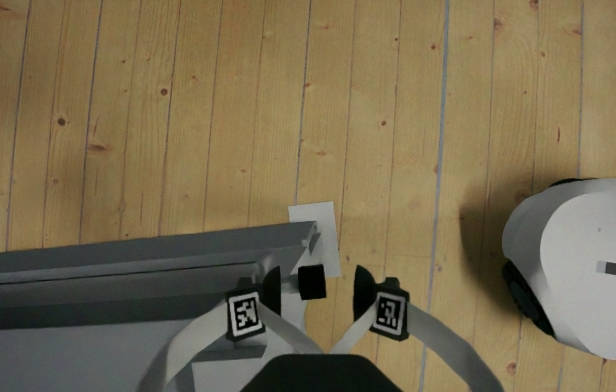

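execute_actions(
  actions=[
    {"r2":{"joints":{"lift_m":0.94,"arm_m":0.441},"pace":"slow"},"r1":{"base":{"translate_m":-0.3},"joints":{"arm_m":0.1}}},
  ],
  cameras=[],
)

execute_actions(
  actions=[
    {"r2":{"joints":{"lift_m":0.922},"pace":"slow"}},
  ],
  cameras=["r2_wrist_camera","r1_head_camera"],
)

Scene clock: 233.80 s.
r1.base_odometry: x=-0.861 y=+1.533 heading=-3.120 (m, m, rad; r1's odometry frame)
r1.turned_by_wheels: +0.000 (rad since the last result)
r1.turned_by_imu: +0.000 (rad since the last result)
r1.base_tilt: forward=-0.3 right=+0.0 (deg)
r1.lidar_m: 0.74 2.76 2.25 2.21 2.45 3.08 3.06 3.15 2.54 2.49 2.76 0.76
r1.base_status: done
r1.joint_positions: lift_m=+0.990 arm_m=+0.101 wrist_yaw_rad=+0.000 wrist_pitch_rad=+1.500 wrist_roll_rad=+1.570 gripper_m=+0.040
r1.joint_status: all done
r1.motor_effort: lift_m=+22(22) arm_m=-7(11) wrist_yaw_rad=-1(2) wrist_pitch_rad=-2(3) wrist_roll_rad=+0(0) gripper_m=-3(3) wheel_0=-1(3) wheel_1=+0(5) wheel_2=-2(7) (%)
r1.hand_pose: x=+0.2924 y=-0.0874 z=+0.8802 quat_wxyz=(+0.518, +0.517, +0.482, -0.482) (m; r1's base frame)
r1.wrist_depth_mm: 640 1138 1118 1098 1078 1042 1025 / 621 1138 1118 1118 1078 1060 1025 / 609 1138 1118 1078 1078 1078 1025 / 1118 1138 1118 1118 878 854 854 / 1182 1160 1118 1098 878 866 1042 / 1182 1182 1118 1098 194 866 1042 / 1205 1160 1118 137 1078 1060 1060
r2.base_odometry: x=-0.476 y=+1.483 heading=+2.521 (m, m, rad; r2's odometry frame)
r2.turned_by_wheels: +0.000 (rad since the last result)
r2.turned_by_imu: +0.002 (rad since the last result)
r2.base_tilt: forward=+1.0 right=+0.3 (deg)
r2.lidar_m: 0.64 0.67 2.66 2.62 2.83 3.08 3.02 2.82 2.11 2.05 2.22 3.17
r2.base_status: not commanded
r2.joint_positions: lift_m=+0.940 arm_m=+0.442 wrist_yaw_rad=+0.000 wrist_pitch_rad=+1.501 wrist_roll_rad=+1.570 gripper_m=+0.040
r2.joint_status: all done
r2.motor_effort: lift_m=+24(24) arm_m=-6(8) wrist_yaw_rad=+0(1) wrist_pitch_rad=-2(4) wrist_roll_rad=+4(3) gripper_m=-5(5) wheel_0=+1(1) wheel_1=+1(1) wheel_2=+2(2) (%)
r2.hand_pose: x=+0.6332 y=-0.0874 z=+0.8301 quat_wxyz=(+0.517, +0.517, +0.482, -0.482) (m; r2's base frame)
r2.wrist_depth_mm: 1138 1118 1098 1060 1060 1060 1025 / 1138 1098 1098 1098 1060 1042 1042 / 1098 1118 1098 1078 1060 1025 1025 / 1138 1118 1078 1078 1060 1042 831 / 854 715 615 842 1060 1042 809 / 627 615 200 1060 193 1042 809 / 239 235 215 140 1042 1025 1025
pictures: none
No camera images: the call's "cameras" was empty. Leave "cameras" out to get every camera's image.

Scene clock: 234.70 s.
r1.base_odometry: x=-0.861 y=+1.533 heading=-3.120 (m, m, rad; r1's odometry frame)
r1.turned_by_wheels: +0.000 (rad since the last result)
r1.turned_by_imu: +0.000 (rad since the last result)
r1.base_tilt: forward=-0.3 right=+0.0 (deg)
r1.lidar_m: 0.74 2.76 2.23 2.21 2.45 3.09 3.07 3.14 2.51 2.49 2.77 0.75
r1.base_status: not commanded
r1.joint_positions: lift_m=+0.990 arm_m=+0.101 wrist_yaw_rad=+0.000 wrist_pitch_rad=+1.500 wrist_roll_rad=+1.570 gripper_m=+0.040
r1.joint_status: not commanded
r1.motor_effort: lift_m=+22(22) arm_m=-7(7) wrist_yaw_rad=-2(2) wrist_pitch_rad=-2(2) wrist_roll_rad=+0(1) gripper_m=-3(2) wheel_0=-1(1) wheel_1=+0(1) wheel_2=-2(2) (%)
r1.hand_pose: x=+0.2924 y=-0.0874 z=+0.8802 quat_wxyz=(+0.518, +0.517, +0.482, -0.482) (m; r1's base frame)
r1.wrist_depth_mm: 640 1138 1138 1098 1078 1060 1025 / 627 1138 1118 1098 1060 1060 1025 / 597 1138 1118 1118 1078 1042 1042 / 1098 1138 1118 1098 878 854 842 / 1182 1118 1138 1118 866 866 1042 / 1205 1160 1138 1098 194 866 1042 / 1160 1138 1118 137 1078 1060 1042
r2.base_odometry: x=-0.476 y=+1.483 heading=+2.521 (m, m, rad; r2's odometry frame)
r2.turned_by_wheels: +0.000 (rad since the last result)
r2.turned_by_imu: +0.000 (rad since the last result)
r2.base_tilt: forward=+0.9 right=+0.2 (deg)
r2.lidar_m: 0.63 0.67 2.67 2.63 2.80 3.07 3.03 2.80 2.13 2.05 2.22 3.18
r2.base_status: not commanded
r2.joint_positions: lift_m=+0.923 arm_m=+0.442 wrist_yaw_rad=+0.000 wrist_pitch_rad=+1.496 wrist_roll_rad=+1.570 gripper_m=+0.040
r2.joint_status: all done
r2.motor_effort: lift_m=+3(23) arm_m=-5(6) wrist_yaw_rad=+1(0) wrist_pitch_rad=+10(10) wrist_roll_rad=+3(4) gripper_m=-1(3) wheel_0=+1(1) wheel_1=+2(1) wheel_2=+2(2) (%)
r2.hand_pose: x=+0.6343 y=-0.0874 z=+0.8140 quat_wxyz=(+0.519, +0.518, +0.481, -0.481) (m; r2's base frame)
r2.wrist_depth_mm: 1138 1118 1078 1060 1060 1025 1025 / 1160 1118 1098 1060 1042 1042 1008 / 1118 1118 1078 1042 1060 1025 991 / 1138 1098 1098 1060 1042 1025 854 / 904 750 615 820 1042 1025 798 / 621 603 190 373 193 1008 788 / 234 229 213 143 1042 1008 991
pictures: r1_head_camera, r2_wrist_camera
Images, in order (width x height): r1_head_camera 420x560, r2_wrist_camera 616x392.

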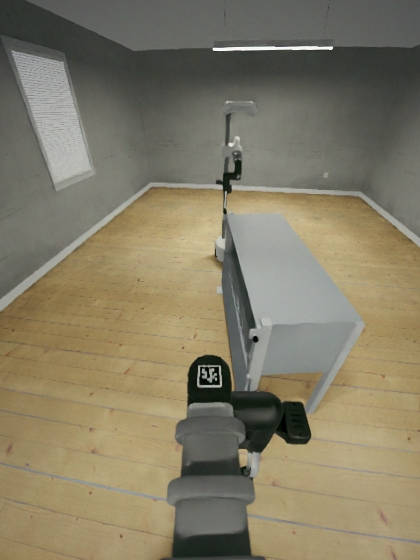

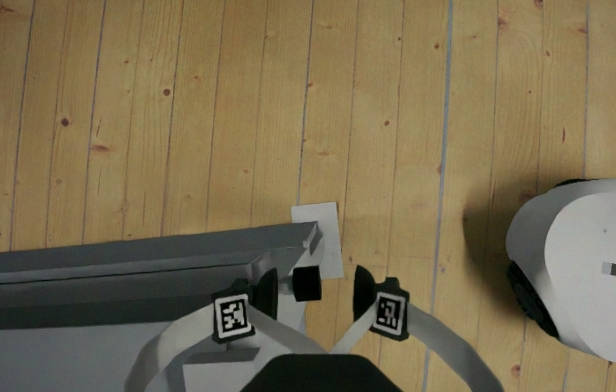

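execute_actions(
  actions=[
    {"r2":{"joints":{"lift_m":0.928,"gripper_m":0.0},"pace":"slow"}},
  ],
  cameras=["r2_wrist_camera"],
)

execute_actions(
  actions=[
    {"r2":{"joints":{"arm_m":0.415},"pace":"slow"}},
  ],
  cameras=["r2_wrist_camera","r1_head_camera"],
)

Scene clock: 240.33 s.
r1.base_odometry: x=-0.861 y=+1.533 heading=-3.120 (m, m, rad; r1's odometry frame)
r1.turned_by_wheels: +0.000 (rad since the last result)
r1.turned_by_imu: +0.000 (rad since the last result)
r1.base_tilt: forward=-0.3 right=+0.0 (deg)
r1.lidar_m: 0.75 2.78 2.23 2.22 2.46 3.08 3.06 3.11 2.51 2.48 2.76 0.76
r1.base_status: not commanded
r1.joint_positions: lift_m=+0.990 arm_m=+0.101 wrist_yaw_rad=+0.000 wrist_pitch_rad=+1.500 wrist_roll_rad=+1.570 gripper_m=+0.040
r1.joint_status: not commanded
r1.motor_effort: lift_m=+22(22) arm_m=-7(7) wrist_yaw_rad=-2(2) wrist_pitch_rad=-2(2) wrist_roll_rad=-1(1) gripper_m=-7(2) wheel_0=-1(1) wheel_1=-1(0) wheel_2=-2(2) (%)
r1.hand_pose: x=+0.2924 y=-0.0874 z=+0.8802 quat_wxyz=(+0.518, +0.517, +0.482, -0.482) (m; r1's base frame)
r1.wrist_depth_mm: 647 1138 1118 1098 1078 1060 1025 / 621 1138 1118 1098 1078 1042 1042 / 603 1138 1138 1078 1078 1060 1042 / 1138 1160 1118 1118 878 842 842 / 1160 1160 1118 1118 866 866 1042 / 1182 1160 1138 1098 195 854 1060 / 1205 1182 1138 137 1098 1060 1060
r2.base_odometry: x=-0.476 y=+1.483 heading=+2.521 (m, m, rad; r2's odometry frame)
r2.turned_by_wheels: +0.000 (rad since the last result)
r2.turned_by_imu: +0.001 (rad since the last result)
r2.base_tilt: forward=+1.0 right=+0.3 (deg)
r2.lidar_m: 0.63 0.66 2.71 2.60 2.80 3.07 2.99 2.80 2.13 2.04 2.23 3.18
r2.base_status: not commanded
r2.joint_positions: lift_m=+0.928 arm_m=+0.442 wrist_yaw_rad=+0.005 wrist_pitch_rad=+1.482 wrist_roll_rad=+1.570 gripper_m=+0.000
r2.joint_status: all done
r2.on_its_own: wrist_yaw_rad is at rest, and its effort (-17) is outside its rest range (-13 to +13); wrist_pitch_rad is at rest, and its effort (+51) is outside its rest range (-23 to +23)
r2.motor_effort: lift_m=+17(18) arm_m=-5(5) wrist_yaw_rad=-17(16) wrist_pitch_rad=+51(52) wrist_roll_rad=+3(3) gripper_m=-14(15) wheel_0=+2(1) wheel_1=+2(2) wheel_2=+3(2) (%)
r2.hand_pose: x=+0.6389 y=-0.0873 z=+0.8191 quat_wxyz=(+0.523, +0.520, +0.479, -0.476) (m; r2's base frame)
r2.wrist_depth_mm: 1138 1138 1098 1078 1042 1008 1025 / 1138 1118 1078 1060 1042 1025 1008 / 1138 1098 1078 1060 1042 1025 991 / 1138 1118 1078 1060 1060 1008 878 / 842 707 615 707 1042 1025 788 / 627 609 185 232 200 1025 798 / 233 226 206 272 1042 1008 991
pictures: r2_wrist_camera
Images, in order (width x height): r2_wrist_camera 616x392.

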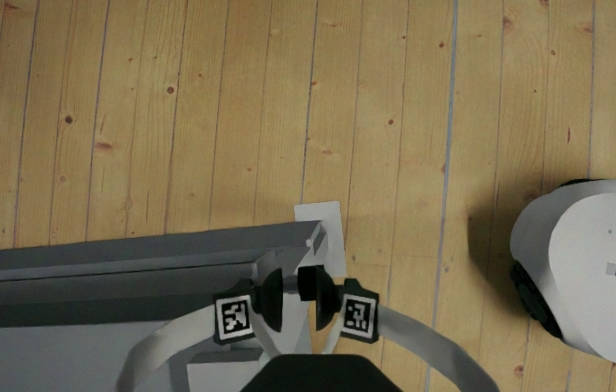

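Scene clock: 241.63 s.
r1.base_odometry: x=-0.861 y=+1.533 heading=-3.120 (m, m, rad; r1's odometry frame)
r1.turned_by_wheels: +0.000 (rad since the last result)
r1.turned_by_imu: +0.000 (rad since the last result)
r1.base_tilt: forward=-0.3 right=+0.0 (deg)
r1.lidar_m: 0.74 2.78 2.21 2.21 2.46 3.08 3.06 3.16 2.52 2.50 2.78 0.77
r1.base_status: not commanded
r1.joint_positions: lift_m=+0.990 arm_m=+0.101 wrist_yaw_rad=+0.000 wrist_pitch_rad=+1.500 wrist_roll_rad=+1.570 gripper_m=+0.040
r1.joint_status: not commanded
r1.motor_effort: lift_m=+22(22) arm_m=-7(7) wrist_yaw_rad=+0(2) wrist_pitch_rad=-2(2) wrist_roll_rad=+0(1) gripper_m=-5(6) wheel_0=-1(1) wheel_1=-1(1) wheel_2=-2(2) (%)
r1.hand_pose: x=+0.2924 y=-0.0874 z=+0.8802 quat_wxyz=(+0.518, +0.517, +0.482, -0.482) (m; r1's base frame)
r1.wrist_depth_mm: 640 1138 1118 1098 1078 1060 1025 / 621 1160 1118 1098 1078 1060 1025 / 603 1138 1118 1098 1078 1078 1025 / 1138 1118 1138 1098 878 854 854 / 1205 1138 1138 1098 878 854 1042 / 1182 1160 1118 1098 195 866 1042 / 1182 1160 1138 137 1078 1060 1042
r2.base_odometry: x=-0.476 y=+1.483 heading=+2.521 (m, m, rad; r2's odometry frame)
r2.turned_by_wheels: +0.000 (rad since the last result)
r2.turned_by_imu: +0.000 (rad since the last result)
r2.base_tilt: forward=+0.9 right=+0.3 (deg)
r2.lidar_m: 0.65 0.66 2.70 2.64 2.81 3.10 3.02 2.83 2.13 2.03 2.23 3.19
r2.base_status: not commanded
r2.joint_positions: lift_m=+0.928 arm_m=+0.416 wrist_yaw_rad=+0.000 wrist_pitch_rad=+1.500 wrist_roll_rad=+1.570 gripper_m=+0.000
r2.joint_status: all done
r2.motor_effort: lift_m=+20(20) arm_m=-6(9) wrist_yaw_rad=-1(18) wrist_pitch_rad=+0(57) wrist_roll_rad=+3(3) gripper_m=-4(15) wheel_0=+1(1) wheel_1=+1(1) wheel_2=+1(3) (%)
r2.hand_pose: x=+0.6074 y=-0.0874 z=+0.8185 quat_wxyz=(+0.518, +0.517, +0.482, -0.482) (m; r2's base frame)
r2.wrist_depth_mm: 1118 1118 1078 1078 1060 1025 1008 / 1138 1078 1078 1060 1042 1042 1025 / 1118 1098 1078 1060 1042 1025 1008 / 1118 1098 1060 1060 1042 1025 809 / 831 691 597 1060 1060 1025 798 / 615 603 232 201 200 1025 798 / 227 224 217 182 1025 1025 991
pictures: r1_head_camera, r2_wrist_camera
Images, in order (width x height): r1_head_camera 420x560, r2_wrist_camera 616x392.

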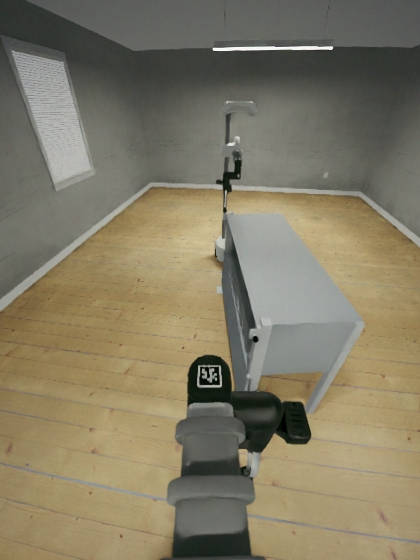

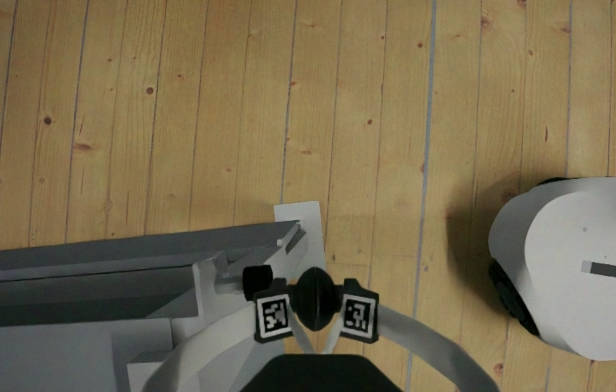

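execute_actions(
  actions=[
    {"r2":{"base":{"translate_m":-0.2},"joints":{"arm_m":0.3,"lift_m":0.9,"gripper_m":0.03,"wrist_roll_rad":0}},"r1":{"base":{"strafe_m":0.75},"joints":{"arm_m":0.0,"wrist_roll_rad":0,"wrist_pitch_rad":0,"gripper_m":0.0}}},
  ],
  cameras=[],
)

execute_actions(
  actions=[
    {"r2":{"joints":{"wrist_pitch_rad":0,"lift_m":0.62}},"r1":{"base":{"translate_m":1.55},"joints":{"lift_m":0.6}}},
  ],
  cameras=[],
)

execute_actions(
  actions=[
    {"r2":{"joints":{"arm_m":0.385}},"r1":{"base":{"rotate_rad":-1.57}}},
  ],
  cameras=["r1_head_camera","r1_wrist_camera","r2_wrist_camera"],
)

Scene clock: 258.97 s.
r1.base_odometry: x=-0.844 y=+0.783 heading=-3.120 (m, m, rad; r1's odometry frame)
r1.turned_by_wheels: +0.000 (rad since the last result)
r1.turned_by_imu: +0.000 (rad since the last result)
r1.base_tilt: forward=-0.1 right=-0.1 (deg)
r1.lidar_m: 3.70 1.84 1.48 1.48 1.62 2.56 2.94 3.24 3.26 3.21 1.16 1.31
r1.base_status: done
r1.joint_positions: lift_m=+0.990 arm_m=+0.002 wrist_yaw_rad=+0.000 wrist_pitch_rad=+0.003 wrist_roll_rad=+0.000 gripper_m=+0.000
r1.joint_status: all done
r1.motor_effort: lift_m=+22(22) arm_m=-7(11) wrist_yaw_rad=+0(1) wrist_pitch_rad=-8(18) wrist_roll_rad=-2(6) gripper_m=-6(5) wheel_0=+0(7) wheel_1=-1(6) wheel_2=-1(0) (%)
r1.hand_pose: x=+0.4612 y=-0.0874 z=+1.1673 quat_wxyz=(+1.000, +0.000, +0.001, +0.000) (m; r1's base frame)
r1.wrist_depth_mm: 1808 - - - - - - / 1808 - - - - - - / 1756 - - - - - - / 1756 - - - - - - / 1808 - - - - - - / 1708 - - 202 185 - 1756 / 1808 - - 135 - 1499 1464
r2.base_odometry: x=-0.313 y=+1.367 heading=+2.521 (m, m, rad; r2's odometry frame)
r2.turned_by_wheels: +0.000 (rad since the last result)
r2.turned_by_imu: +0.002 (rad since the last result)
r2.base_tilt: forward=+1.0 right=+0.3 (deg)
r2.lidar_m: 0.83 0.85 2.71 2.64 2.82 2.87 2.82 2.79 2.11 2.04 2.21 2.61
r2.base_status: done
r2.joint_positions: lift_m=+0.900 arm_m=+0.301 wrist_yaw_rad=+0.000 wrist_pitch_rad=+1.500 wrist_roll_rad=+0.001 gripper_m=+0.030
r2.joint_status: all done
r2.motor_effort: lift_m=+17(19) arm_m=-6(7) wrist_yaw_rad=-2(2) wrist_pitch_rad=-1(1) wrist_roll_rad=+0(3) gripper_m=-3(3) wheel_0=-2(8) wheel_1=-4(8) wheel_2=+1(12) (%)
r2.hand_pose: x=+0.4923 y=-0.0874 z=+0.7907 quat_wxyz=(+0.732, +0.000, +0.682, +0.000) (m; r2's base frame)
r2.wrist_depth_mm: 615 1078 1078 1078 1060 1060 1060 / 1060 1060 1060 1042 1060 1042 1060 / 1060 1060 1042 1042 1060 1042 1042 / 1042 1042 1042 1042 1042 1025 1025 / 1025 1025 1042 1025 1025 1025 1025 / 1008 1008 200 1025 193 1008 1025 / 1008 1008 1008 143 991 1008 991
pictures: none
No camera images: the call's "cameras" was empty. Leave "cameras" out to get every camera's image.

Scene clock: 265.60 s.
r1.base_odometry: x=-2.394 y=+0.750 heading=-3.120 (m, m, rad; r1's odometry frame)
r1.turned_by_wheels: +0.000 (rad since the last result)
r1.turned_by_imu: -0.004 (rad since the last result)
r1.base_tilt: forward=-0.2 right=+0.0 (deg)
r1.lidar_m: 3.13 1.56 1.26 1.24 1.37 2.17 - 4.38 0.94 0.88 0.91 1.43
r1.base_status: done
r1.joint_positions: lift_m=+0.600 arm_m=+0.002 wrist_yaw_rad=+0.000 wrist_pitch_rad=+0.003 wrist_roll_rad=+0.000 gripper_m=+0.000
r1.joint_status: all done
r1.motor_effort: lift_m=+17(18) arm_m=-7(7) wrist_yaw_rad=-1(1) wrist_pitch_rad=-9(9) wrist_roll_rad=-2(1) gripper_m=-6(7) wheel_0=+0(2) wheel_1=-1(5) wheel_2=+0(8) (%)
r1.hand_pose: x=+0.4612 y=-0.0874 z=+0.7777 quat_wxyz=(+1.000, +0.000, +0.001, +0.000) (m; r1's base frame)
r1.wrist_depth_mm: 1537 - - - - - - / 1499 - - - - - - / 1499 - - - - - 1255 / 1464 - - - - - - / 1499 - - - - - - / 1499 - - 202 185 - - / 1464 1756 1537 135 1618 1464 1430
r2.base_odometry: x=-0.313 y=+1.367 heading=+2.521 (m, m, rad; r2's odometry frame)
r2.turned_by_wheels: +0.000 (rad since the last result)
r2.turned_by_imu: +0.002 (rad since the last result)
r2.base_tilt: forward=+0.9 right=+0.3 (deg)
r2.lidar_m: 0.84 0.85 2.67 2.65 2.84 2.89 2.83 2.80 2.09 2.03 2.22 1.26
r2.base_status: not commanded
r2.joint_positions: lift_m=+0.620 arm_m=+0.301 wrist_yaw_rad=+0.000 wrist_pitch_rad=+0.003 wrist_roll_rad=+0.000 gripper_m=+0.030
r2.joint_status: all done
r2.motor_effort: lift_m=+17(16) arm_m=-6(6) wrist_yaw_rad=-1(0) wrist_pitch_rad=-8(13) wrist_roll_rad=+1(0) gripper_m=-4(3) wheel_0=-2(2) wheel_1=-3(3) wheel_2=+1(2) (%)
r2.hand_pose: x=+0.7604 y=-0.0874 z=+0.7977 quat_wxyz=(+1.000, +0.000, +0.001, +0.000) (m; r2's base frame)
r2.wrist_depth_mm: - - - - - - - / - - - - - - - / - - - - - - - / - - - - - - - / 330 340 345 336 - - - / 330 338 200 336 193 - - / 332 338 343 143 1983 1863 1983
pictures: none
No camera images: the call's "cameras" was empty. Leave "cameras" out to get every camera's image.

Scene clock: 267.67 s.
r1.base_odometry: x=-2.394 y=+0.750 heading=+1.593 (m, m, rad; r1's odometry frame)
r1.turned_by_wheels: -1.570 (rad since the last result)
r1.turned_by_imu: -1.545 (rad since the last result)
r1.base_tilt: forward=-0.3 right=-0.1 (deg)
r1.lidar_m: 0.88 0.91 1.46 3.04 1.56 1.25 1.25 1.39 2.18 4.45 4.32 0.93
r1.base_status: done
r1.joint_positions: lift_m=+0.600 arm_m=+0.002 wrist_yaw_rad=+0.000 wrist_pitch_rad=+0.003 wrist_roll_rad=+0.000 gripper_m=+0.000
r1.joint_status: not commanded
r1.motor_effort: lift_m=+17(17) arm_m=-7(7) wrist_yaw_rad=-2(1) wrist_pitch_rad=-9(9) wrist_roll_rad=-2(2) gripper_m=-4(5) wheel_0=+1(5) wheel_1=+0(2) wheel_2=-2(4) (%)
r1.hand_pose: x=+0.4612 y=-0.0874 z=+0.7777 quat_wxyz=(+1.000, +0.000, +0.001, +0.000) (m; r1's base frame)
r1.wrist_depth_mm: - - - - - - - / - - - - - - - / - - - - - - - / - 1138 1138 1160 1160 1160 1042 / 715 1078 1160 1160 1160 1160 1008 / 750 976 1138 202 185 1042 931 / 741 788 715 135 741 699 715
r2.base_odometry: x=-0.313 y=+1.367 heading=+2.521 (m, m, rad; r2's odometry frame)
r2.turned_by_wheels: +0.000 (rad since the last result)
r2.turned_by_imu: +0.001 (rad since the last result)
r2.base_tilt: forward=+1.0 right=+0.3 (deg)
r2.lidar_m: 0.83 0.85 2.69 2.64 2.83 2.90 2.81 2.77 2.12 2.02 2.22 1.50
r2.base_status: not commanded
r2.joint_positions: lift_m=+0.620 arm_m=+0.384 wrist_yaw_rad=+0.000 wrist_pitch_rad=+0.003 wrist_roll_rad=+0.000 gripper_m=+0.030
r2.joint_status: all done
r2.motor_effort: lift_m=+17(17) arm_m=+6(0) wrist_yaw_rad=+0(0) wrist_pitch_rad=-8(9) wrist_roll_rad=+0(1) gripper_m=-3(5) wheel_0=-2(2) wheel_1=-3(3) wheel_2=+1(1) (%)
r2.hand_pose: x=+0.8433 y=-0.0874 z=+0.7978 quat_wxyz=(+1.000, +0.000, +0.001, +0.000) (m; r2's base frame)
r2.wrist_depth_mm: - - - - - - - / - - - - - - - / - - - - - - - / - - - - - - - / 255 260 249 254 - - - / 253 259 200 218 193 - - / 254 258 248 143 1983 1808 -
pictures: r1_head_camera, r1_wrist_camera, r2_wrist_camera
Images, in order (width x height): r1_head_camera 420x560, r1_wrist_camera 616x392, r2_wrist_camera 616x392.

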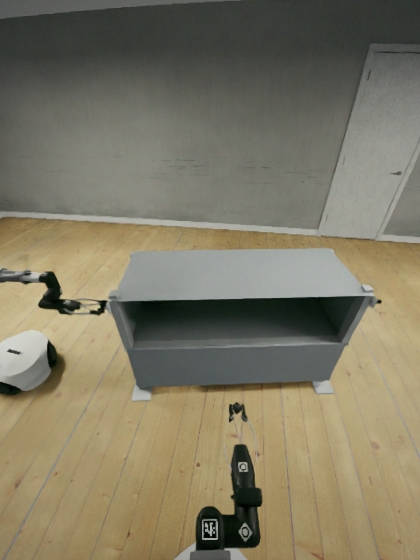

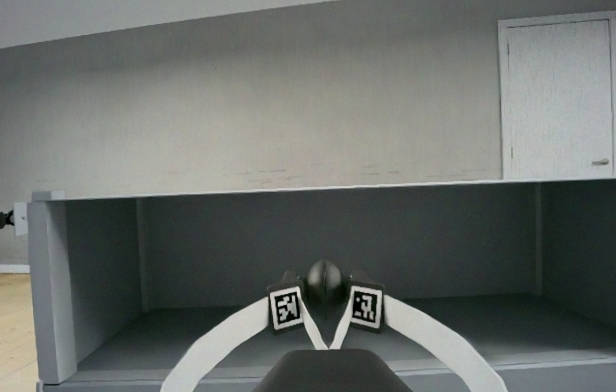

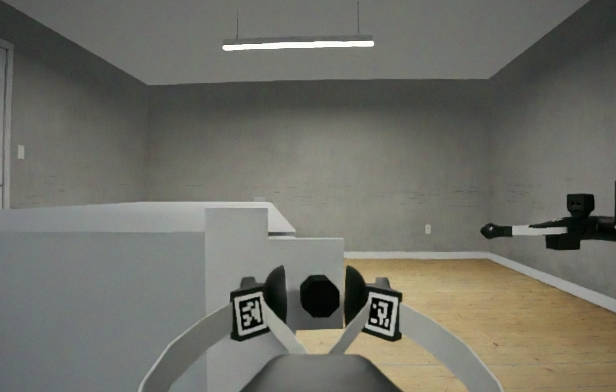

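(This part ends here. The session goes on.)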